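## Task

Take plate K83 out of plate nest N1 and put it on the block of real-time cycler Q1, lying flat within the block's locators, with its A1 well at the block corner labelled A1. Close Q1's lid over the plate using the LID key. Q1 is loose, so it must finish in its original spot and orientation. Press START on Q1; the run has to be active at the end, though an active run counts against you if anything you were required to change is still wrong. Nothing may count as done if it stays in place only because the robot holds it. Finally release and move the robot away; contact with START or Q1's housing is still considered clear.

## Robot and tools

Robot: one Franka FR3 arm (7 revolute joints) carrying a Robotiq 2F-140 parallel gripper, with a single camera, cam_wrist (896x504), mounted on the hand. There is only one arm, so every command is one row for that arm.

Frames: poses in results are in the scene frame. Its origin sits on the table surface beneath the arm base, +z is up, and looking along +x, +y points left. The base may be slightly tilted. end_effector_position (metres) is the point between the pads when closed; end_effector_quat_wxyz is the hand orientation. Fingers extend along the gripper's +z and open/close along its y. Closed fingertips reach about 33 mm past that point, open ones about 9 mm, and closing pushes the tips roughly 24 mm further out, so leave clearance above surfaces. Reported hand position can be off, more so at long reach.

Tool execute_actions, argument actions: a list holding zero or one item. Empty list = just read state (pictures included). An action item is {"rows": [[...]], "steps": n} with 1 to 15 rows and steps at most 15 (default 15, minimum 10 for an action). Each row is used for one control step of 1/30 s; if there are fewer rows than steps, the final row repeats. A wait item is {"steps": n} with n up to 300 and no rows; it returns after that many steps counted from the previous result. Optional pictures: true adds camera images.

Each row is 10 numbers in this order: fr3_joint1 (waist), fr3_joint2 (shoulder), fr3_joint3 (upper arm roll), fr3_joint4 (elbow), fr3_joint5 (forearm roll), fr3_joint6 (wrist pitch), fr3_joint7 (wrist roll), then gripper position, gripper force_limit, gripper speed. The seven joint values are absolute target angles in radians (same convention as the Joint positions line), not offsets. Ranges: waist -2.744..2.744, shoulder -1.784..1.784, upper arm roll -2.901..2.901, elbow -3.042..-0.152, forearm roll -2.807..2.807, wrist pitch 0.544..4.517, wrist roll -3.016..3.016. A call is rejected if a target exceeds a range end by over 0.018 rad while also being further out than the current angle; true limits may differ by up to 0.018 rad, and a target beyond the real limit is clipped, often reported as "joint sent to its limit". The targets sent each step are kept near the measured angles (lead of 0.248 rad for joints 1-4, 0.677 for joint 5, 0.715 for joint 6, 1.54 for joint 7), and all are scaled back if they would move the hand more than 70 mm from where it is, so distant targets take several calls.

Gripper numbers are scaled to [-1, 1]. position: +1 fully open (140 mm), about -0.8 pads touch, -1 closes until blocked. force_limit: about 14 N at -1, 60 N at 0, 107 N at +1. speed: about 30 mm/s at -1, 140 at 0, 250 at +1. To grasp, command -1 and confirm object_status = 2. object_status: 0 moving, 1 blocked while opening, 2 blocked while closing (holding), 3 reached target or pads met. Stopped fingers stay until a different position value (change of at least 0.01) is sent; to squeeze harder while holding, raise force_limit and toggle position between -1 and -0.98. position_measured is in counts: 3 open, 230 pads together.

Results report the state line, Joint positions and Joint velocities (rad, rad/s, column order), gripper status, and notices. "joint command not followed" means the clearance check altered targets; HELD marks steps where your row was not (fully) applied. Each result is captured 10 steps before its action ends; those steps run afterwards. Between calls the arm keeps heading to the last row sent until it stalls. MOTOR HOT warns of overheating from holding loads; reaching the limit brakes the arm (OVER-TEMPERATURE FAULT).

Avoid: contact torque reaching joint load limits (85 N m for joints 1-4, 11 N m for 5-7) or any external force reaching 85 N, including a held object's weight; either halts the arm for 10 s and drops the rest of the call. Do not knock anything off the table, drop or slip plates, or slam and shove things. Q1 is free-standing; do not shift or rotate it. Objects may occasionally get a small nudge from outside.

Q1 details: facing it, the upper front keys left to right are CLEAR, START, LID, STOP. LID toggles the lid; LID and START do nothing while the lid is mid-travel. If the lid meets an obstruction it stops and the lamp goes red; then only CLEAR works, which releases and opens the lid. A blue lamp means a run is active. On labelled items, well A1 is at the labelled short end, in the corner opposite the labelled long side.

Tool zoom_image: camera "cam_wrist", region [x0, y0, x1, y1] in pixels of the latest full image, top-left origin, at most 504x504; returns a closer view. Calibration (pinhole with radial distortion, K, D, T_world_to_cam) is given for projecting; it carries small errors.

Tool read_manual: optional section "licences"; returns licence text only, no motion.

Tool finished_scene: scene (1 or 2) ends that scene irreversibly, grades it, and supplies the next scene's task. Release the plate, leave the lid shut and run going, and move clear before calling it.

Each tool is called after "Emit:" as name(argument=value, ...), one argument or row to a line, values as JSON.

## Session

Emit:
execute_actions(
  actions=[],
)

Scene clock: 0.00 s of 10800.00 s.
end_effector_position=(+0.4008, -0.3741, +0.3001) position_measured=3 object_status=3 end_effector_quat_wxyz=(-0.246, +0.782, -0.565, -0.096)
Joint positions: [-0.989  0.334  0.001 -1.669  0.391  1.62  -1.381]
Joint velocities: [-0.    -0.    -0.     0.001  0.001  0.001  0.002]

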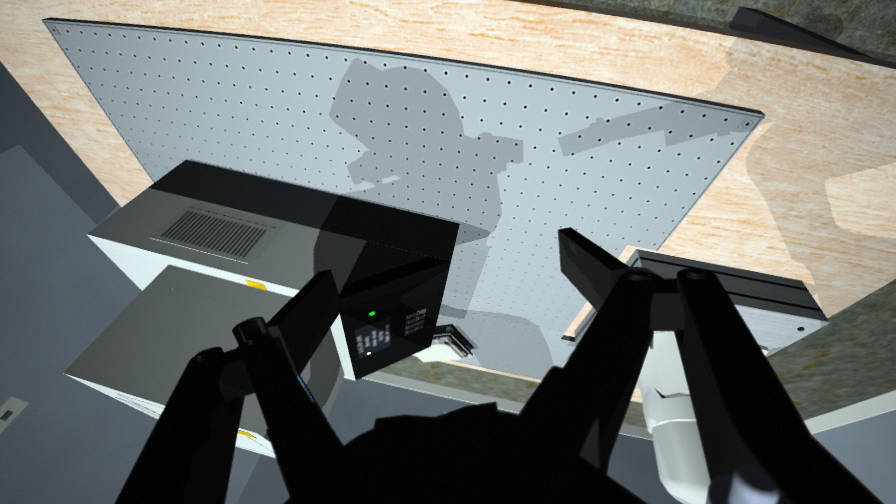

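Emit:
execute_actions(
  actions=[
    {"rows":[[-0.3,-0.2,0,-1.5,0,1.3,-0.3,1,0,0]]},
  ],
)

Emit:
execute_actions(
  actions=[
    {"steps":90},
  ],
  pictures=true,
)

Scene clock: 0.67 s of 10800.00 s.
end_effector_position=(+0.4029, -0.3556, +0.3649) position_measured=3 object_status=3 end_effector_quat_wxyz=(-0.155, +0.789, -0.583, -0.115)
Joint positions: [-0.873  0.235 -0.014 -1.608  0.248  1.531 -1.194]
Joint velocities: [ 0.829 -0.838  0.069  0.413 -0.648 -0.441  1.025]
Steps of this call (steps 1 to 15: nothing new was sent; steps 16 to 20: the first 5 steps of this action). Readings (joint positions | what the end effector reports):
16: [-0.974 0.329 -0.008 -1.662 0.360 1.602 -1.345] | position_measured=3 object_status=3
17: [-0.953 0.311 -0.013 -1.651 0.327 1.581 -1.305] | position_measured=3 object_status=3
19: [-0.901 0.263 -0.015 -1.622 0.271 1.547 -1.230] | position_measured=3 object_status=3
20: the state above

Scene clock: 3.67 s of 10800.00 s.
end_effector_position=(+0.4326, -0.1224, +0.6115) position_measured=3 object_status=3 end_effector_quat_wxyz=(-0.004, +0.716, -0.698, +0.007)
Joint positions: [-0.301 -0.201  0.001 -1.499  0.003  1.303 -0.307]
Joint velocities: [ 0.001 -0.001 -0.001  0.002 -0.    -0.     0.001]
Kept back: nothing.
Steps of this call (steps 1 to 10: the last 10 steps of your previous action; steps 11 to 75: the robot went on to your last target; steps 76 to 90: nothing new was sent). Readings (joint positions | what the end effector reports):
1: [-0.844 0.206 -0.013 -1.595 0.226 1.517 -1.160] | position_measured=3 object_status=3
2: [-0.814 0.177 -0.011 -1.583 0.206 1.503 -1.127] | position_measured=3 object_status=3
4: [-0.753 0.118 -0.008 -1.564 0.172 1.479 -1.064] | position_measured=3 object_status=3
8: [-0.628 -0.001 -0.003 -1.537 0.119 1.437 -0.950] | position_measured=3 object_status=3
90: the state above
The arm was judged still, so your last target was given up. Only a new action makes it travel on or press farther. Fingers that are still opening or closing keep moving.
camera_calibration (this result's frames):
cam_wrist: T_world_to_cam=[[-0.991097, 0.128801, -0.0337135, 0.465769], [0.113153, 0.948301, 0.296516, -0.0962112], [0.0701622, 0.290062, -0.954432, 0.774881], [0, 0, 0, 1]] pos_world=[0.418142, -0.193518, 0.783802]

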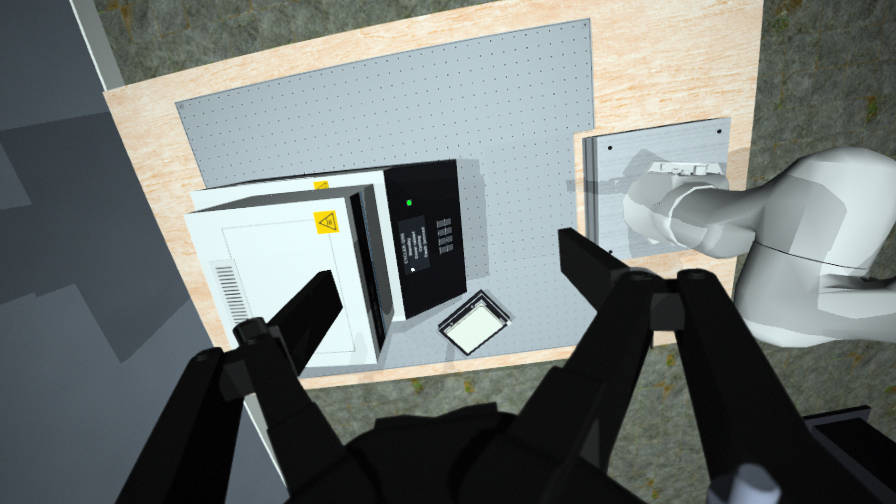

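Emit:
zoom_image(
  camera="cam_wrist",
  region=[340,150,540,370],
)

Region (340, 150, 540, 370) of cam_wrist's 896x504 image, scaled by 2.291, with more detail than that image has; it fills the left 458 columns of this view, and the rest is white.

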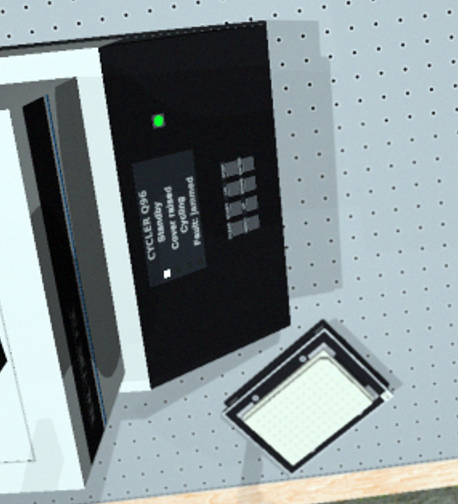

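Emit:
execute_actions(
  actions=[
    {"rows":[[0,-0.9,0,-2.6,0,2.4,1.57,1,0,0]]},
  ],
)

Emit:
execute_actions(
  actions=[
    {"steps":120},
  ],
  pictures=true,
)

Scene clock: 4.93 s of 10800.00 s.
end_effector_position=(+0.4687, -0.0777, +0.6254) position_measured=3 object_status=3 end_effector_quat_wxyz=(+0.066, -0.652, +0.751, -0.081)
Joint positions: [-0.18  -0.32  -0.007 -1.644  0.     1.523 -0.028]
Joint velocities: [ 0.697 -0.816  0.086 -0.824 -0.     1.307  1.715]
Steps of this call (steps 1 to 33: nothing new was sent; steps 34 to 38: the first 5 steps of this action). Readings (joint positions | what the end effector reports):
34: [-0.283 -0.217 -0.007 -1.526 0.001 1.343 -0.256] | position_measured=3 object_status=3
35: [-0.258 -0.241 -0.010 -1.557 0.000 1.387 -0.200] | position_measured=3 object_status=3
37: [-0.205 -0.292 -0.009 -1.614 0.000 1.477 -0.087] | position_measured=3 object_status=3
38: the state above

Scene clock: 8.93 s of 10800.00 s.
end_effector_position=(+0.4634, +0.0110, +0.5259) position_measured=3 object_status=3 end_effector_quat_wxyz=(+0.346, -0.013, +0.938, -0.001)
Joint positions: [-0.001 -0.899  0.001 -2.598  0.     2.397  1.563]
Joint velocities: [-0.     0.001 -0.     0.    -0.001  0.001 -0.001]
Kept back: nothing.
Steps of this call (steps 1 to 10: the last 10 steps of your previous action; steps 11 to 75: the robot went on to your last target; steps 76 to 120: nothing new was sent). Readings (joint positions | what the end effector reports):
1: [-0.156 -0.349 -0.005 -1.674 0.000 1.571 0.032] | position_measured=3 object_status=3
2: [-0.135 -0.379 -0.003 -1.705 0.000 1.621 0.095] | position_measured=3 object_status=3
4: [-0.100 -0.441 0.000 -1.769 0.000 1.724 0.216] | position_measured=3 object_status=3
8: [-0.047 -0.600 0.002 -1.934 0.000 1.946 0.488] | position_measured=3 object_status=3
120: the state above
The arm was judged still, so your last target was given up. Only a new action makes it travel on or press farther. Fingers that are still opening or closing keep moving.
camera_calibration (this result's frames):
cam_wrist: T_world_to_cam=[[0.106295, 0.991458, 0.075581, -0.0992892], [0.526733, -0.120616, 0.84143, -0.667265], [0.843358, -0.0496288, -0.535055, 0.077227], [0, 0, 0, 1]] pos_world=[0.296895, 0.0217912, 0.610282]

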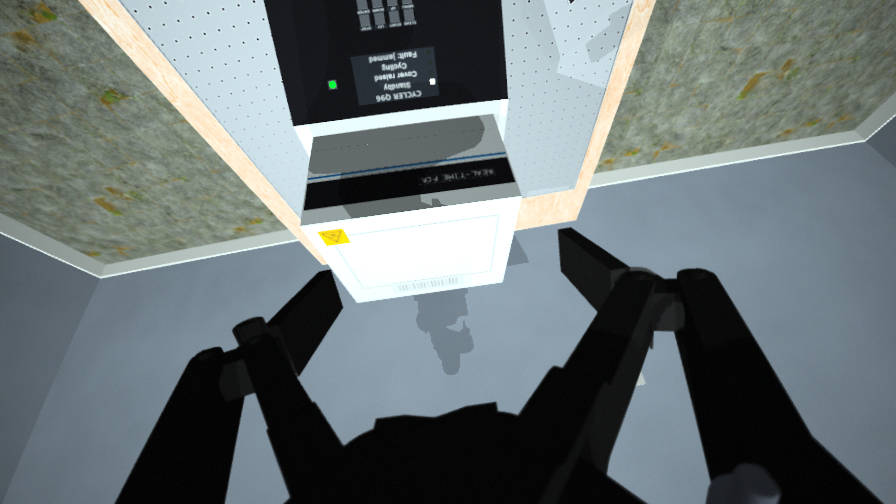

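Emit:
execute_actions(
  actions=[
    {"rows":[[-0.11,-0.072,0,-2.463,0,2.391,1.46,-1,0,0]]},
  ],
)

Emit:
execute_actions(
  actions=[
    {"steps":90},
  ],
  pictures=true,
)

Scene clock: 10.40 s of 10800.00 s.
end_effector_position=(+0.5070, -0.0302, +0.4754) position_measured=32 object_status=0 end_effector_quat_wxyz=(+0.279, +0.011, +0.960, -0.017)
Joint positions: [-0.083 -0.643  0.001 -2.485  0.     2.399  1.533]
Joint velocities: [-0.204  1.435 -0.027  0.174  0.     0.    -0.124]
Steps of this call (steps 1 to 39: nothing new was sent; steps 40 to 44: the first 5 steps of this action). Readings (joint positions | what the end effector reports):
40: [-0.020 -0.863 0.007 -2.568 0.000 2.394 1.556] | position_measured=3 object_status=0
41: [-0.045 -0.801 0.007 -2.529 0.000 2.397 1.548] | position_measured=9 object_status=0
43: [-0.074 -0.692 0.002 -2.493 0.000 2.399 1.537] | position_measured=24 object_status=0
44: the state above

Scene clock: 13.40 s of 10800.00 s.
end_effector_position=(+0.4657, -0.0416, +0.1970) position_measured=233 object_status=3 end_effector_quat_wxyz=(+0.003, -0.007, +1.000, -0.003)
Joint positions: [-0.109 -0.071  0.    -2.465  0.     2.391  1.467]
Joint velocities: [ 0.001  0.001 -0.001  0.001 -0.001 -0.001  0.   ]
Kept back: nothing.
Steps of this call (steps 1 to 10: the last 10 steps of your previous action; steps 11 to 45: the robot went on to your last target; steps 46 to 90: nothing new was sent). Readings (joint positions | what the end effector reports):
1: [-0.088 -0.596 0.001 -2.480 0.000 2.399 1.529] | position_measured=39 object_status=0
2: [-0.093 -0.549 0.000 -2.477 0.000 2.399 1.525] | position_measured=47 object_status=0
4: [-0.098 -0.459 0.000 -2.472 0.000 2.399 1.519] | position_measured=62 object_status=0
8: [-0.104 -0.285 0.000 -2.466 0.000 2.398 1.509] | position_measured=92 object_status=0
90: the state above
The arm was judged still, so your last target was given up. Only a new action makes it travel on or press farther. Fingers that are still opening or closing keep moving.
camera_calibration (this result's frames):
cam_wrist: T_world_to_cam=[[0.141289, 0.989714, -0.0224338, -0.0196183], [0.943404, -0.12774, 0.306057, -0.486966], [0.300043, -0.0644066, -0.951749, 0.231149], [0, 0, 0, 1]] pos_world=[0.392823, -0.0279012, 0.368595]

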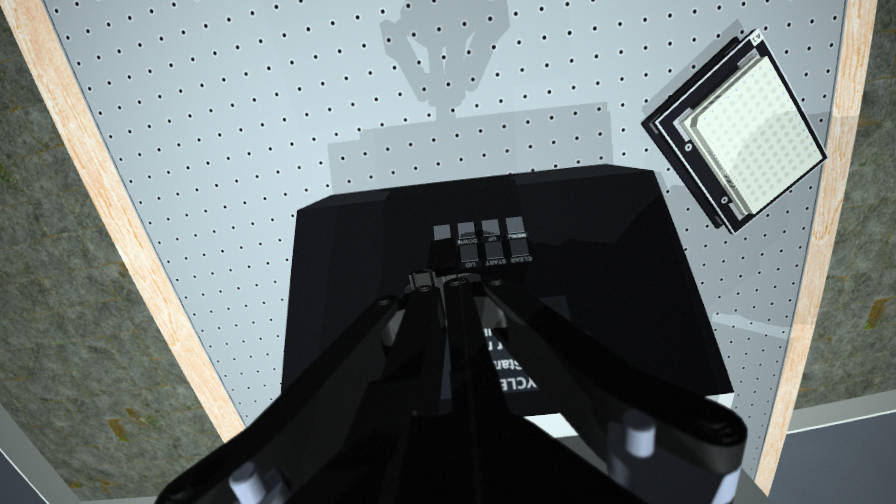

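Emit:
execute_actions(
  actions=[
    {"rows":[[-0.076,-0.043,0,-2.507,0,2.464,2.28,-1,0,0]]},
  ],
)

Emit:
execute_actions(
  actions=[
    {"steps":40},
  ],
  pictures=true,
)

Scene clock: 14.30 s of 10800.00 s.
end_effector_position=(+0.4550, -0.0280, +0.1748) position_measured=233 object_status=3 end_effector_quat_wxyz=(-0.005, +0.145, +0.989, -0.003)
Joint positions: [-0.081 -0.047  0.    -2.501  0.     2.434  1.799]
Joint velocities: [ 0.082  0.102  0.016 -0.124  0.001  0.136  1.568]
Steps of this call (steps 1 to 22: nothing new was sent; steps 23 to 27: the first 5 steps of this action). Readings (joint positions | what the end effector reports):
23: [-0.103 -0.069 -0.002 -2.470 0.000 2.404 1.539] | position_measured=233 object_status=3
24: [-0.096 -0.063 -0.003 -2.480 0.000 2.415 1.615] | position_measured=233 object_status=3
26: [-0.084 -0.051 -0.001 -2.496 0.000 2.429 1.744] | position_measured=233 object_status=3
27: the state above

Scene clock: 15.63 s of 10800.00 s.
end_effector_position=(+0.4580, -0.0256, +0.1728) position_measured=233 object_status=3 end_effector_quat_wxyz=(+0.002, +0.368, +0.930, -0.002)
Joint positions: [-0.076 -0.043  0.    -2.506  0.     2.456  2.267]
Joint velocities: [ 0.002 -0.    -0.002 -0.    -0.001  0.001  0.019]
Kept back: nothing.
Steps of this call (steps 1 to 10: the last 10 steps of your previous action; steps 11 to 40: the robot went on to your last target). Readings (joint positions | what the end effector reports):
1: [-0.079 -0.044 0.000 -2.504 0.000 2.438 1.849] | position_measured=233 object_status=3
2: [-0.078 -0.043 0.000 -2.505 0.000 2.442 1.893] | position_measured=233 object_status=3
4: [-0.077 -0.043 0.000 -2.506 0.000 2.448 1.968] | position_measured=233 object_status=3
8: [-0.077 -0.043 0.000 -2.506 0.000 2.453 2.076] | position_measured=233 object_status=3
40: the state above
camera_calibration (this result's frames):
cam_wrist: T_world_to_cam=[[0.788571, 0.614614, -0.0201289, -0.34131], [0.590457, -0.747621, 0.304012, -0.32414], [0.171801, -0.25162, -0.952456, 0.26552], [0, 0, 0, 1]] pos_world=[0.414921, 0.03425, 0.344568]

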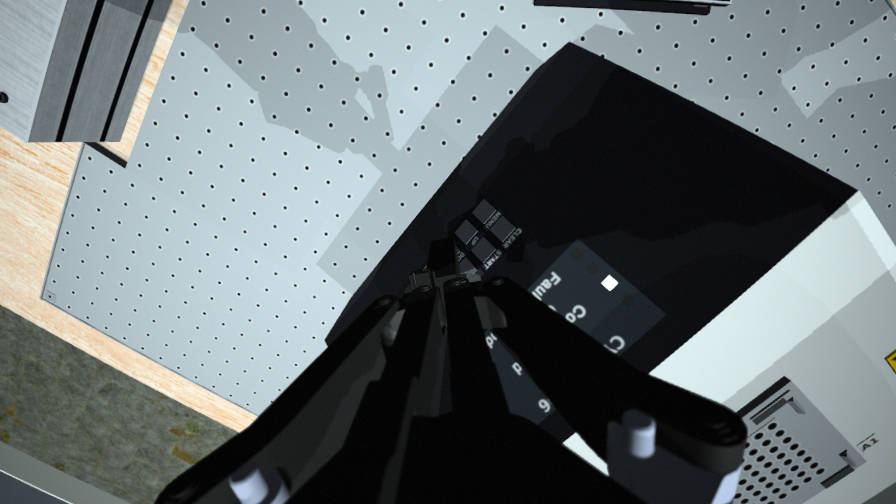

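Emit:
execute_actions(
  actions=[
    {"rows":[[0.1,-0.172,0,-2.156,0,1.984,1.67,1,0,0]]},
  ],
)

Emit:
execute_actions(
  actions=[
    {"steps":90},
  ],
  pictures=true,
)

Scene clock: 16.13 s of 10800.00 s.
end_effector_position=(+0.4992, +0.0167, +0.2514) position_measured=204 object_status=0 end_effector_quat_wxyz=(+0.022, +0.266, +0.964, +0.004)
Joint positions: [ 0.018 -0.099 -0.005 -2.347  0.     2.283  2.14 ]
Joint velocities: [ 0.487 -0.41   0.057  1.149 -0.001 -0.847 -0.787]
Steps of this call (steps 1 to 10: the robot went on to your last target; steps 11 to 15: the first 5 steps of this action). Readings (joint positions | what the end effector reports):
11: [-0.060 -0.046 -0.007 -2.489 0.000 2.417 2.246] | position_measured=233 object_status=0
12: [-0.040 -0.057 -0.009 -2.458 0.000 2.379 2.219] | position_measured=231 object_status=0
14: [0.000 -0.086 -0.006 -2.386 0.000 2.314 2.167] | position_measured=212 object_status=0
15: the state above

Scene clock: 19.13 s of 10800.00 s.
end_effector_position=(+0.4953, +0.0608, +0.3492) position_measured=3 object_status=3 end_effector_quat_wxyz=(+0.007, -0.006, +1.000, -0.003)
Joint positions: [ 0.099 -0.173  0.001 -2.156  0.     1.987  1.677]
Joint velocities: [-0.     0.    -0.     0.    -0.     0.    -0.001]
Kept back: nothing.
Steps of this call (steps 1 to 10: the last 10 steps of your previous action; steps 11 to 60: the robot went on to your last target; steps 61 to 90: nothing new was sent). Readings (joint positions | what the end effector reports):
1: [0.035 -0.113 -0.004 -2.307 0.000 2.249 2.109] | position_measured=196 object_status=0
2: [0.052 -0.127 -0.003 -2.267 0.000 2.212 2.073] | position_measured=189 object_status=0
4: [0.080 -0.156 0.000 -2.200 0.000 2.142 1.996] | position_measured=174 object_status=0
8: [0.099 -0.180 0.004 -2.156 0.000 2.062 1.883] | position_measured=143 object_status=0
90: the state above
The arm was judged still, so your last target was given up. Only a new action makes it travel on or press farther. Fingers that are still opening or closing keep moving.
camera_calibration (this result's frames):
cam_wrist: T_world_to_cam=[[0.142583, 0.989556, -0.0211792, -0.122815], [0.940937, -0.128877, 0.313095, -0.549616], [0.307096, -0.0645704, -0.949486, 0.369478], [0, 0, 0, 1]] pos_world=[0.4212, 0.0745567, 0.520295]

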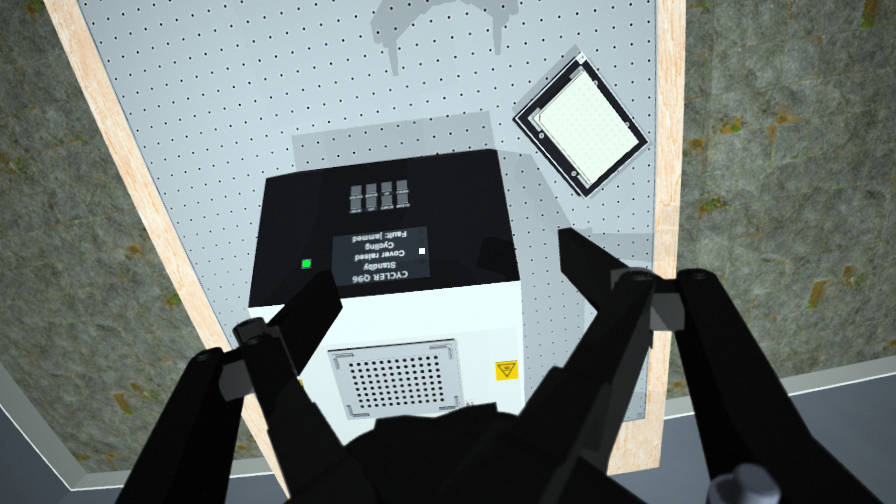

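Emit:
zoom_image(
  camera="cam_wrist",
  region=[500,40,670,210],
)

Emit:
zoom_image(
  camera="cam_wrist",
  region=[300,320,530,440],
)

Region (500, 40, 670, 210) of cam_wrist's 896x504 image, scaled by 2.965, with more detail than that image has.

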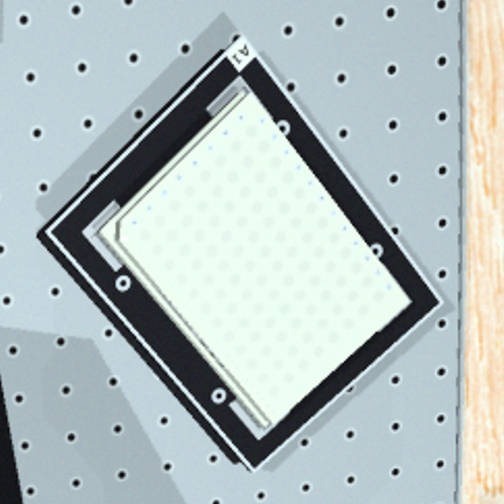

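Region (300, 320, 530, 440) of cam_wrist's 896x504 image, scaled by 2.191, with more detail than that image has; it fills the top 263 rows of this view, and the rest is white.

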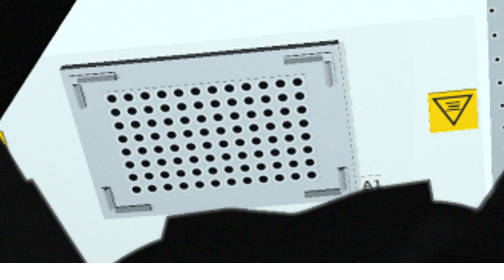

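Emit:
execute_actions(
  actions=[
    {"rows":[[0.551,-0.172,0,-2.156,0,1.984,-1.631,0.6,0,0]]},
  ],
)

Emit:
execute_actions(
  actions=[
    {"steps":70},
  ],
)

Emit:
execute_actions(
  actions=[
    {"rows":[[0.551,0.169,0,-2.411,0,2.58,-1.631,0.6,0,0]]},
  ],
)

Emit:
execute_actions(
  actions=[
    {"steps":70},
  ],
  pictures=true,
)

Scene clock: 21.00 s of 10800.00 s.
end_effector_position=(+0.4787, +0.1424, +0.3485) position_measured=32 object_status=0 end_effector_quat_wxyz=(+0.006, -0.291, +0.957, -0.003)
Joint positions: [ 0.28  -0.173 -0.014 -2.155 -0.     1.987  1.264]
Joint velocities: [ 1.165  0.002  0.119  0.     0.001  0.    -2.43 ]
Steps of this call (steps 1 to 51: nothing new was sent; steps 52 to 56: the first 5 steps of this action). Readings (joint positions | what the end effector reports):
52: [0.125 -0.173 -0.013 -2.156 -0.000 1.987 1.599] | position_measured=3 object_status=0
53: [0.160 -0.173 -0.017 -2.156 -0.000 1.987 1.514] | position_measured=9 object_status=0
55: [0.239 -0.173 -0.016 -2.155 -0.000 1.987 1.348] | position_measured=24 object_status=0
56: the state above

Scene clock: 23.33 s of 10800.00 s.
end_effector_position=(+0.4194, +0.2723, +0.3470) position_measured=53 object_status=3 end_effector_quat_wxyz=(+0.004, +0.952, +0.306, +0.006)
Joint positions: [ 0.551 -0.172  0.001 -2.155 -0.     1.987 -1.622]
Joint velocities: [ 0.001 -0.001 -0.    -0.001  0.001 -0.001 -0.006]
Kept back: nothing.
Steps of this call (steps 1 to 10: the last 10 steps of your previous action; steps 11 to 70: the robot went on to your last target). Readings (joint positions | what the end effector reports):
1: [0.321 -0.173 -0.012 -2.155 -0.000 1.987 1.180] | position_measured=39 object_status=0
2: [0.363 -0.173 -0.010 -2.155 -0.000 1.987 1.090] | position_measured=47 object_status=0
4: [0.446 -0.172 -0.006 -2.155 -0.000 1.987 0.842] | position_measured=53 object_status=0
8: [0.542 -0.172 0.011 -2.155 -0.000 1.987 0.215] | position_measured=53 object_status=0
70: the state above

Scene clock: 23.50 s of 10800.00 s.
end_effector_position=(+0.4202, +0.2718, +0.2604) position_measured=53 object_status=3 end_effector_quat_wxyz=(+0.008, +0.952, +0.306, -0.011)
Joint positions: [ 0.551 -0.062  0.001 -2.256 -0.     2.164 -1.622]
Joint velocities: [ 0.002  0.971  0.001 -0.648 -0.001  0.935 -0.001]
Steps of this call (steps 1 to 5: the first 5 steps of this action). Readings (joint positions | what the end effector reports):
1: [0.551 -0.166 0.001 -2.167 -0.000 2.022 -1.622] | position_measured=53 object_status=3
2: [0.551 -0.148 0.001 -2.187 -0.000 2.061 -1.622] | position_measured=53 object_status=3
4: [0.551 -0.094 0.001 -2.233 -0.000 2.131 -1.622] | position_measured=53 object_status=3
5: the state above

Scene clock: 25.83 s of 10800.00 s.
end_effector_position=(+0.4160, +0.2675, +0.1147) position_measured=53 object_status=3 end_effector_quat_wxyz=(+0.005, +0.952, +0.307, +0.001)
Joint positions: [ 0.551  0.17   0.001 -2.412 -0.     2.577 -1.624]
Joint velocities: [ 0.    -0.    -0.     0.001  0.001  0.    -0.   ]
Kept back: nothing.
Steps of this call (steps 1 to 10: the last 10 steps of your previous action; steps 11 to 45: the robot went on to your last target; steps 46 to 70: nothing new was sent). Readings (joint positions | what the end effector reports):
1: [0.551 -0.028 0.001 -2.277 -0.000 2.198 -1.622] | position_measured=53 object_status=3
2: [0.551 0.006 0.001 -2.299 -0.000 2.235 -1.622] | position_measured=53 object_status=3
4: [0.551 0.079 0.001 -2.347 -0.000 2.326 -1.622] | position_measured=53 object_status=3
8: [0.551 0.170 0.001 -2.411 -0.000 2.457 -1.623] | position_measured=53 object_status=3
70: the state above
The arm was judged still, so your last target was given up. Only a new action makes it travel on or press farther. Fingers that are still opening or closing keep moving.
camera_calibration (this result's frames):
cam_wrist: T_world_to_cam=[[0.452075, -0.891942, -0.00824561, 0.0520948], [-0.849962, -0.433564, 0.299311, 0.453154], [-0.270543, -0.128302, -0.95412, 0.442423], [0, 0, 0, 1]] pos_world=[0.481307, 0.299701, 0.28692]

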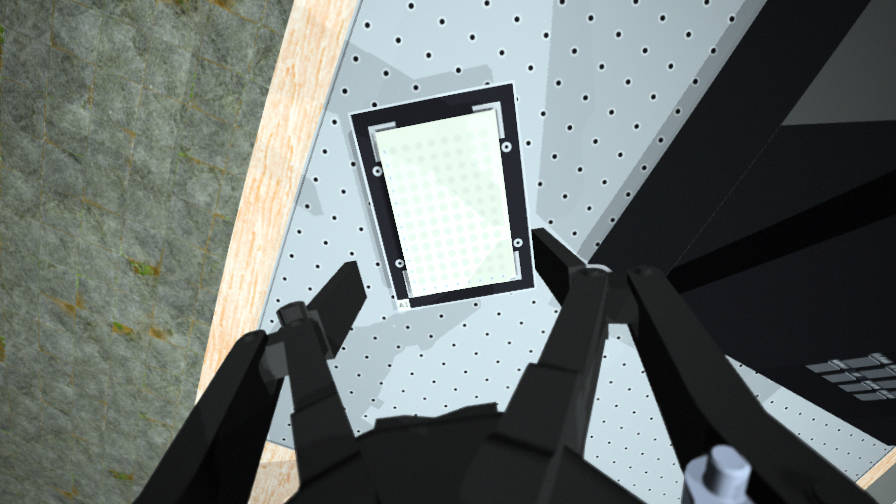

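Emit:
execute_actions(
  actions=[
    {"rows":[[0.546,0.291,0,-2.293,0,2.584,-1.636,0.6,0,0]]},
  ],
)

Emit:
execute_actions(
  actions=[
    {"steps":40},
  ],
  pictures=true,
)

Scene clock: 27.43 s of 10800.00 s.
end_effector_position=(+0.4425, +0.2818, +0.0985) position_measured=53 object_status=3 end_effector_quat_wxyz=(+0.005, +0.952, +0.306, +0.001)
Joint positions: [ 0.548  0.275  0.001 -2.31  -0.001  2.58  -1.626]
Joint velocities: [-0.016  0.262 -0.004  0.174  0.    -0.    -0.011]
Steps of this call (steps 1 to 43: nothing new was sent; steps 44 to 48: the first 5 steps of this action). Readings (joint positions | what the end effector reports):
44: [0.551 0.192 0.001 -2.386 -0.001 2.575 -1.625] | position_measured=53 object_status=3
45: [0.550 0.224 0.001 -2.351 -0.001 2.578 -1.625] | position_measured=53 object_status=3
47: [0.548 0.264 0.001 -2.317 -0.001 2.580 -1.626] | position_measured=53 object_status=3
48: the state above

Scene clock: 28.77 s of 10800.00 s.
end_effector_position=(+0.4466, +0.2839, +0.0963) position_measured=53 object_status=3 end_effector_quat_wxyz=(+0.005, +0.952, +0.307, +0.002)
Joint positions: [ 0.547  0.29   0.001 -2.295 -0.001  2.581 -1.629]
Joint velocities: [-0.002  0.    -0.001 -0.001 -0.     0.001 -0.   ]
Kept back: nothing.
Steps of this call (steps 1 to 10: the last 10 steps of your previous action; steps 11 to 30: the robot went on to your last target; steps 31 to 40: nothing new was sent). Readings (joint positions | what the end effector reports):
1: [0.547 0.282 0.001 -2.305 -0.001 2.580 -1.627] | position_measured=53 object_status=3
2: [0.547 0.286 0.001 -2.303 -0.001 2.580 -1.627] | position_measured=53 object_status=3
4: [0.547 0.289 0.001 -2.299 -0.001 2.580 -1.627] | position_measured=53 object_status=3
8: [0.547 0.290 0.001 -2.296 -0.001 2.581 -1.628] | position_measured=53 object_status=3
40: the state above
The arm was judged still, so your last target was given up. Only a new action makes it travel on or press farther. Fingers that are still opening or closing keep moving.
camera_calibration (this result's frames):
cam_wrist: T_world_to_cam=[[0.452422, -0.891764, -0.00838198, 0.0525661], [-0.850305, -0.434184, 0.29743, 0.492294], [-0.268877, -0.127437, -0.954707, 0.434316], [0, 0, 0, 1]] pos_world=[0.511596, 0.315971, 0.268661]

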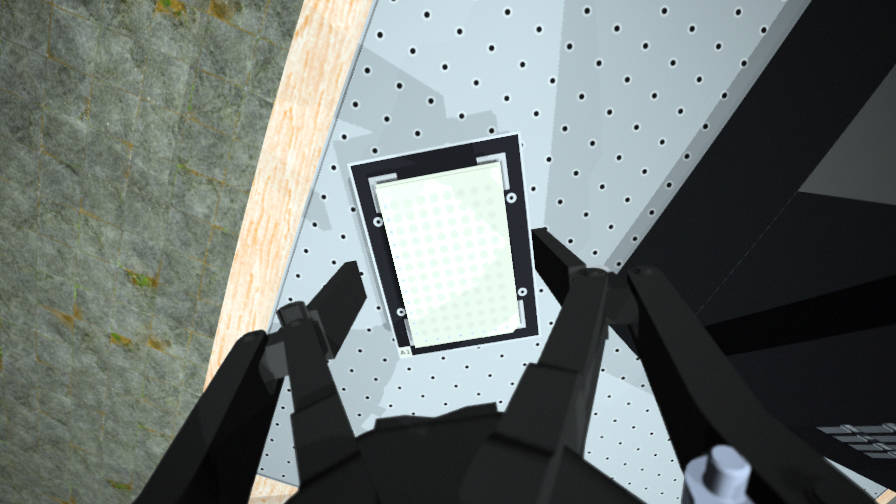

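Emit:
execute_actions(
  actions=[
    {"rows":[[0.539,0.385,0,-2.29,0,2.675,-1.643,0.6,0,0]]},
  ],
)

Emit:
execute_actions(
  actions=[
    {"steps":40},
  ],
  pictures=true,
)

Scene clock: 29.40 s of 10800.00 s.
end_effector_position=(+0.4447, +0.2785, +0.0618) position_measured=53 object_status=3 end_effector_quat_wxyz=(+0.006, +0.952, +0.306, -0.006)
Joint positions: [ 0.541  0.368  0.001 -2.289  0.     2.638 -1.634]
Joint velocities: [-0.031 -0.153 -0.001  0.02   0.001 -0.086 -0.142]
Steps of this call (steps 1 to 14: nothing new was sent; steps 15 to 19: the first 5 steps of this action). Readings (joint positions | what the end effector reports):
15: [0.546 0.302 0.001 -2.289 -0.001 2.596 -1.630] | position_measured=53 object_status=3
16: [0.545 0.324 0.001 -2.285 -0.001 2.612 -1.631] | position_measured=53 object_status=3
18: [0.542 0.362 0.001 -2.288 -0.001 2.631 -1.632] | position_measured=53 object_status=3
19: the state above

Scene clock: 30.73 s of 10800.00 s.
end_effector_position=(+0.4504, +0.2816, +0.0621) position_measured=53 object_status=3 end_effector_quat_wxyz=(+0.004, +0.950, +0.312, +0.004)
Joint positions: [ 0.54   0.372  0.001 -2.287  0.     2.66  -1.646]
Joint velocities: [-0.    -0.001 -0.001  0.001 -0.002  0.    -0.002]
Kept back: nothing.
Steps of this call (steps 1 to 10: the last 10 steps of your previous action; steps 11 to 30: the robot went on to your last target; steps 31 to 40: nothing new was sent). Readings (joint positions | what the end effector reports):
1: [0.540 0.368 0.001 -2.287 0.000 2.645 -1.634] | position_measured=53 object_status=3
2: [0.540 0.371 0.001 -2.287 0.000 2.650 -1.635] | position_measured=53 object_status=3
4: [0.540 0.372 0.001 -2.287 0.000 2.655 -1.637] | position_measured=53 object_status=3
8: [0.540 0.372 0.001 -2.287 0.000 2.657 -1.641] | position_measured=53 object_status=3
40: the state above
The arm was judged still, so your last target was given up. Only a new action makes it travel on or press farther. Fingers that are still opening or closing keep moving.
camera_calibration (this result's frames):
cam_wrist: T_world_to_cam=[[0.460774, -0.887469, -0.00927656, 0.0436084], [-0.847135, -0.442901, 0.293601, 0.506041], [-0.26467, -0.127425, -0.955883, 0.400565], [0, 0, 0, 1]] pos_world=[0.514609, 0.313869, 0.234724]

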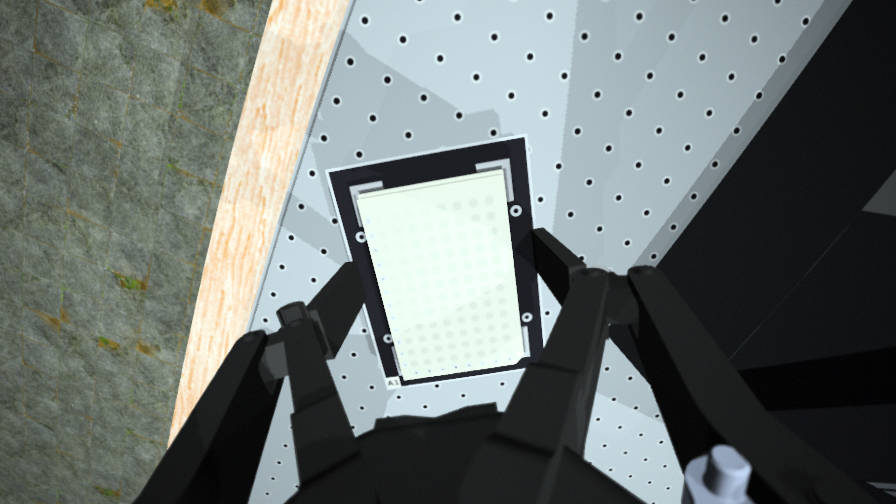

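Emit:
execute_actions(
  actions=[
    {"rows":[[0.545,0.355,0,-2.292,0,2.647,-1.637,0.6,0,0],[0.545,0.355,0,-2.292,0,2.647,-1.637,0.6,0,0],[0.545,0.355,0,-2.292,0,2.647,-1.637,0.6,0,0],[0.545,0.355,0,-2.292,0,2.647,-1.637,0.6,0,0],[0.545,0.355,0,-2.292,0,2.647,-1.637,-1,-0.5,-1]]},
  ],
)

Emit:
execute_actions(
  actions=[
    {"steps":45},
  ],
  pictures=true,
)

Scene clock: 31.23 s of 10800.00 s.
end_effector_position=(+0.4508, +0.2839, +0.0683) position_measured=53 object_status=0 end_effector_quat_wxyz=(+0.003, +0.950, +0.313, +0.007)
Joint positions: [ 0.543  0.358  0.001 -2.29   0.     2.654 -1.645]
Joint velocities: [ 0.01  -0.042 -0.001 -0.001 -0.    -0.018  0.006]
Steps of this call (steps 1 to 10: nothing new was sent; steps 11 to 15: the first 5 steps of this action). Readings (joint positions | what the end effector reports):
11: [0.541 0.370 0.001 -2.288 0.000 2.658 -1.646] | position_measured=53 object_status=3
12: [0.541 0.366 0.001 -2.290 0.000 2.657 -1.646] | position_measured=53 object_status=3
14: [0.543 0.360 0.001 -2.290 0.000 2.655 -1.646] | position_measured=53 object_status=3
15: the state above

Scene clock: 32.73 s of 10800.00 s.
end_effector_position=(+0.4509, +0.2830, +0.0695) position_measured=103 object_status=2 end_effector_quat_wxyz=(+0.004, +0.950, +0.311, +0.006)
Joint positions: [ 0.544  0.355 -0.001 -2.29   0.     2.65  -1.643]
Joint velocities: [-0.001  0.001  0.    -0.     0.001  0.     0.001]
Kept back: nothing.
Steps of this call (steps 1 to 10: the last 10 steps of your previous action; steps 11 to 15: the robot went on to your last target; steps 16 to 45: nothing new was sent). Readings (joint positions | what the end effector reports):
1: [0.544 0.357 0.001 -2.290 0.000 2.654 -1.645] | position_measured=55 object_status=0
2: [0.544 0.356 0.001 -2.290 0.000 2.653 -1.645] | position_measured=56 object_status=0
4: [0.544 0.356 0.001 -2.290 0.000 2.652 -1.645] | position_measured=60 object_status=0
8: [0.544 0.356 0.001 -2.290 0.000 2.651 -1.644] | position_measured=66 object_status=0
45: the state above
The arm was judged still, so your last target was given up. Only a new action makes it travel on or press farther. Fingers that are still opening or closing keep moving.
camera_calibration (this result's frames):
cam_wrist: T_world_to_cam=[[0.459843, -0.887954, -0.00904631, 0.0451646], [-0.848839, -0.442533, 0.289202, 0.505835], [-0.260801, -0.125309, -0.957225, 0.405672], [0, 0, 0, 1]] pos_world=[0.514403, 0.314787, 0.24244]

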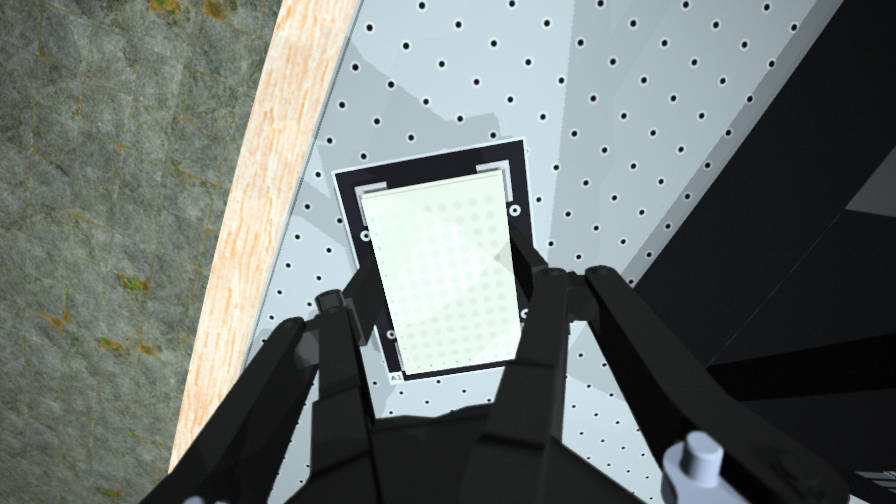

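Emit:
execute_actions(
  actions=[
    {"rows":[[0.545,0.291,0,-2.293,0,2.584,-1.637,-1,-0.5,-1],[0.545,0.291,0,-2.293,0,2.584,-1.637,-1,-0.5,-1],[0.545,0.291,0,-2.293,0,2.584,-1.637,-1,-0.5,-1],[0.545,0.291,0,-2.293,0,2.584,-1.637,-1,-0.5,-1],[0.545,0.291,0,-2.293,0,2.584,-1.637,-1,-0.5,-1],[0.545,0.291,0,-2.293,0,2.584,-1.637,-1,-0.5,-1],[0.545,-0.172,0,-2.156,0,1.984,-1.637,-1,-0.5,-1]]},
  ],
)

Emit:
execute_actions(
  actions=[
    {"steps":60},
  ],
)

Emit:
execute_actions(
  actions=[
    {"rows":[[0.1,-0.172,0,-2.156,0,1.984,0.13,-1,-0.5,-1]]},
  ],
)

Emit:
execute_actions(
  actions=[
    {"steps":60},
  ],
  pictures=true,
)

Scene clock: 33.33 s of 10800.00 s.
end_effector_position=(+0.4565, +0.2869, +0.0963) position_measured=103 object_status=2 end_effector_quat_wxyz=(+0.001, +0.950, +0.311, +0.015)
Joint positions: [ 0.544  0.298 -0.001 -2.291  0.     2.614 -1.643]
Joint velocities: [-0.    -0.18  -0.     0.024 -0.001 -0.132  0.002]
Steps of this call (steps 1 to 13: nothing new was sent; steps 14 to 18: the first 5 steps of this action). Readings (joint positions | what the end effector reports):
14: [0.544 0.347 -0.001 -2.293 0.000 2.643 -1.643] | position_measured=103 object_status=2
15: [0.544 0.331 -0.001 -2.294 0.000 2.632 -1.643] | position_measured=103 object_status=2
17: [0.544 0.305 -0.001 -2.292 0.000 2.618 -1.643] | position_measured=103 object_status=2
18: the state above

Scene clock: 35.33 s of 10800.00 s.
end_effector_position=(+0.4222, +0.2684, +0.3475) position_measured=103 object_status=2 end_effector_quat_wxyz=(+0.003, +0.950, +0.311, +0.006)
Joint positions: [ 0.544 -0.173 -0.001 -2.155  0.     1.987 -1.643]
Joint velocities: [-0.    -0.001 -0.001 -0.001 -0.001  0.    -0.001]
Kept back: nothing.
Steps of this call (steps 1 to 10: the last 10 steps of your previous action; steps 11 to 45: the robot went on to your last target; steps 46 to 60: nothing new was sent). Readings (joint positions | what the end effector reports):
1: [0.544 0.294 -0.001 -2.291 0.000 2.610 -1.643] | position_measured=103 object_status=2
2: [0.544 0.279 -0.001 -2.284 0.000 2.559 -1.643] | position_measured=103 object_status=2
4: [0.544 0.216 -0.001 -2.256 0.000 2.459 -1.643] | position_measured=103 object_status=2
8: [0.544 0.060 -0.001 -2.205 0.000 2.310 -1.643] | position_measured=103 object_status=2
60: the state above
The arm was judged still, so your last target was given up. Only a new action makes it travel on or press farther. Fingers that are still opening or closing keep moving.

Scene clock: 35.50 s of 10800.00 s.
end_effector_position=(+0.4602, +0.1951, +0.3481) position_measured=103 object_status=2 end_effector_quat_wxyz=(+0.003, +0.999, +0.031, +0.007)
Joint positions: [ 0.364 -0.172  0.014 -2.155  0.001  1.987 -1.238]
Joint velocities: [-1.162  0.005 -0.122  0.001  0.001 -0.001  2.266]
Steps of this call (steps 1 to 5: the first 5 steps of this action). Readings (joint positions | what the end effector reports):
1: [0.518 -0.173 0.013 -2.155 0.001 1.987 -1.566] | position_measured=103 object_status=2
2: [0.483 -0.173 0.018 -2.155 0.001 1.987 -1.481] | position_measured=103 object_status=2
4: [0.405 -0.173 0.016 -2.155 0.001 1.987 -1.316] | position_measured=103 object_status=2
5: the state above

Scene clock: 37.50 s of 10800.00 s.
end_effector_position=(+0.4956, +0.0600, +0.3489) position_measured=103 object_status=2 end_effector_quat_wxyz=(-0.003, +0.705, -0.709, +0.006)
Joint positions: [ 0.1   -0.172 -0.001 -2.155  0.001  1.987  0.121]
Joint velocities: [-0.001 -0.001  0.001 -0.     0.001 -0.001  0.008]
Kept back: nothing.
Steps of this call (steps 1 to 10: the last 10 steps of your previous action; steps 11 to 60: the robot went on to your last target). Readings (joint positions | what the end effector reports):
1: [0.323 -0.172 0.012 -2.155 0.001 1.987 -1.163] | position_measured=103 object_status=2
2: [0.281 -0.172 0.010 -2.155 0.001 1.987 -1.085] | position_measured=103 object_status=2
4: [0.198 -0.172 0.006 -2.155 0.001 1.987 -0.890] | position_measured=103 object_status=2
8: [0.108 -0.172 -0.011 -2.155 0.001 1.987 -0.531] | position_measured=103 object_status=2
60: the state above
The arm was judged still, so your last target was given up. Only a new action makes it travel on or press farther. Fingers that are still opening or closing keep moving.
camera_calibration (this result's frames):
cam_wrist: T_world_to_cam=[[-0.986659, 0.159706, -0.0316066, 0.491026], [0.143273, 0.943977, 0.297289, -0.213414], [0.0773146, 0.288794, -0.954264, 0.46345], [0, 0, 0, 1]] pos_world=[0.47922, -0.0108033, 0.521219]

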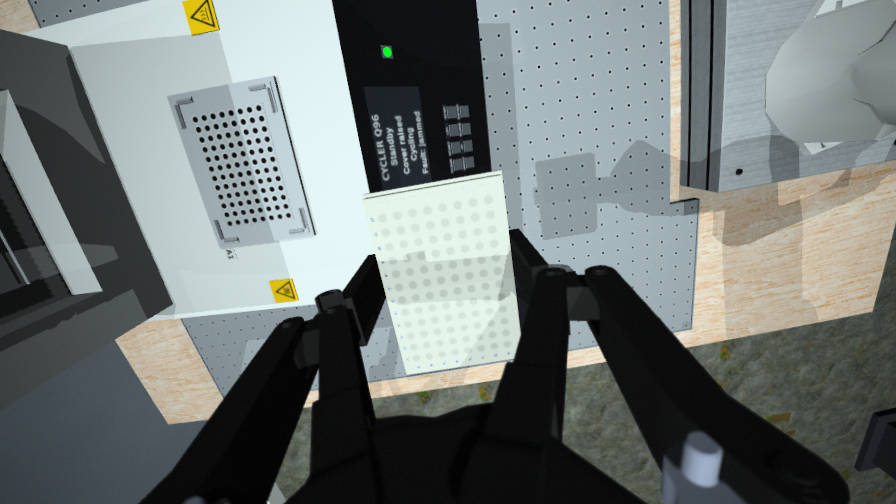

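Emit:
execute_actions(
  actions=[
    {"rows":[[-0.07,0.587,0,-1.248,0,1.835,-0.04,-1,-0.5,-1]]},
  ],
)

Emit:
execute_actions(
  actions=[
    {"steps":70},
  ],
  pictures=true,
)

Scene clock: 38.17 s of 10800.00 s.
end_effector_position=(+0.5742, +0.0024, +0.3418) position_measured=103 object_status=2 end_effector_quat_wxyz=(+0.012, +0.682, -0.731, -0.009)
Joint positions: [-0.024  0.1    0.007 -1.845  0.001  1.906  0.07 ]
Joint velocities: [-0.573  2.024 -0.134  2.143  0.    -0.245 -0.313]
Steps of this call (steps 1 to 15: nothing new was sent; steps 16 to 20: the first 5 steps of this action). Readings (joint positions | what the end effector reports):
16: [0.077 -0.140 0.012 -2.111 0.001 1.962 0.113] | position_measured=103 object_status=2
17: [0.049 -0.087 0.015 -2.049 0.001 1.947 0.102] | position_measured=103 object_status=2
19: [-0.003 0.032 0.011 -1.919 0.001 1.919 0.081] | position_measured=103 object_status=2
20: the state above

Scene clock: 40.50 s of 10800.00 s.
end_effector_position=(+0.7215, -0.0373, +0.3011) position_measured=103 object_status=2 end_effector_quat_wxyz=(-0.002, +0.700, -0.714, +0.006)
Joint positions: [-0.071  0.586 -0.001 -1.25   0.001  1.838 -0.033]
Joint velocities: [ 0.    -0.001 -0.001  0.     0.002 -0.    -0.001]
Kept back: nothing.
Steps of this call (steps 1 to 10: the last 10 steps of your previous action; steps 11 to 45: the robot went on to your last target; steps 46 to 70: nothing new was sent). Readings (joint positions | what the end effector reports):
1: [-0.041 0.172 0.003 -1.768 0.001 1.895 0.060] | position_measured=103 object_status=2
2: [-0.054 0.246 -0.001 -1.688 0.001 1.885 0.050] | position_measured=103 object_status=2
4: [-0.068 0.394 -0.005 -1.532 0.001 1.872 0.034] | position_measured=103 object_status=2
8: [-0.073 0.574 -0.004 -1.322 0.001 1.854 0.010] | position_measured=103 object_status=2
70: the state above
The arm was judged still, so your last target was given up. Only a new action makes it travel on or press farther. Fingers that are still opening or closing keep moving.
camera_calibration (this result's frames):
cam_wrist: T_world_to_cam=[[-0.984135, 0.174749, -0.0306724, 0.726454], [0.158052, 0.942043, 0.295932, -0.150065], [0.0806086, 0.286389, -0.954717, 0.426118], [0, 0, 0, 1]] pos_world=[0.704299, -0.107615, 0.473513]

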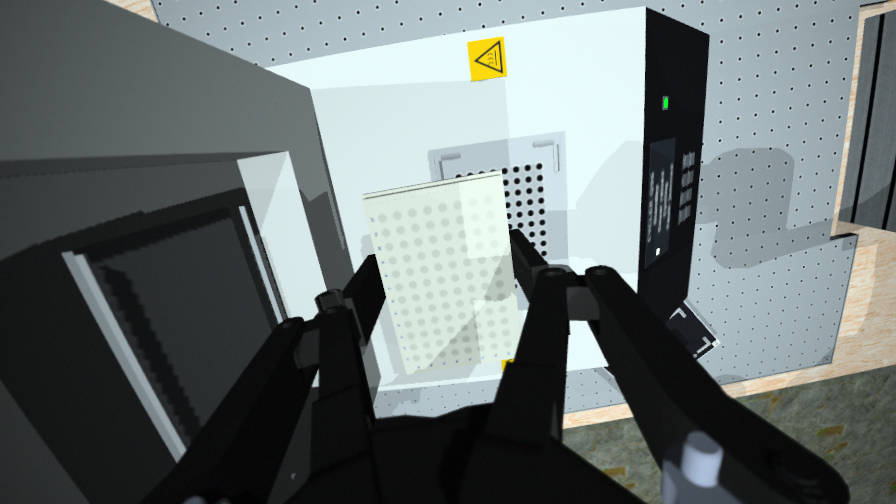

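Emit:
execute_actions(
  actions=[
    {"rows":[[-0.097,0.423,0,-1.559,0,1.982,-0.1,-1,-0.5,-1]]},
  ],
)

Emit:
execute_actions(
  actions=[
    {"steps":50},
  ],
  pictures=true,
)

Scene clock: 41.13 s of 10800.00 s.
end_effector_position=(+0.6722, -0.0484, +0.2838) position_measured=103 object_status=2 end_effector_quat_wxyz=(+0.008, +0.701, -0.713, -0.006)
Joint positions: [-0.092  0.444  0.    -1.51   0.001  1.925 -0.058]
Joint velocities: [-0.098 -0.289 -0.027 -0.613  0.     0.304 -0.117]
Steps of this call (steps 1 to 14: nothing new was sent; steps 15 to 19: the first 5 steps of this action). Readings (joint positions | what the end effector reports):
15: [-0.074 0.551 0.001 -1.315 0.001 1.866 -0.039] | position_measured=103 object_status=2
16: [-0.078 0.507 0.002 -1.393 0.001 1.886 -0.044] | position_measured=103 object_status=2
18: [-0.088 0.457 0.001 -1.485 0.001 1.914 -0.054] | position_measured=103 object_status=2
19: the state above

Scene clock: 42.80 s of 10800.00 s.
end_effector_position=(+0.6733, -0.0532, +0.2793) position_measured=103 object_status=2 end_effector_quat_wxyz=(-0.000, +0.711, -0.703, +0.004)
Joint positions: [-0.098  0.425 -0.001 -1.557  0.001  1.979 -0.093]
Joint velocities: [-0.001 -0.    -0.001  0.     0.     0.001 -0.001]
Kept back: nothing.
Steps of this call (steps 1 to 10: the last 10 steps of your previous action; steps 11 to 30: the robot went on to your last target; steps 31 to 50: nothing new was sent). Readings (joint positions | what the end effector reports):
1: [-0.095 0.437 -0.000 -1.526 0.001 1.934 -0.062] | position_measured=103 object_status=2
2: [-0.097 0.433 -0.001 -1.537 0.001 1.941 -0.065] | position_measured=103 object_status=2
4: [-0.098 0.429 -0.001 -1.549 0.001 1.953 -0.071] | position_measured=103 object_status=2
8: [-0.098 0.426 -0.001 -1.556 0.001 1.967 -0.079] | position_measured=103 object_status=2
50: the state above
The arm was judged still, so your last target was given up. Only a new action makes it travel on or press farther. Fingers that are still opening or closing keep moving.
camera_calibration (this result's frames):
cam_wrist: T_world_to_cam=[[-0.989495, 0.142507, -0.0243294, 0.681201], [0.129076, 0.94665, 0.295285, -0.101076], [0.0651117, 0.289043, -0.955099, 0.424441], [0, 0, 0, 1]] pos_world=[0.659456, -0.124074, 0.451803]

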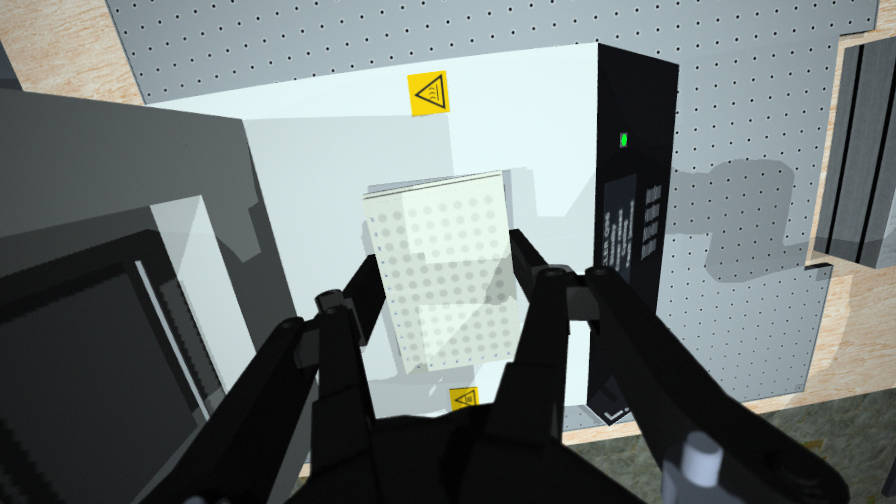

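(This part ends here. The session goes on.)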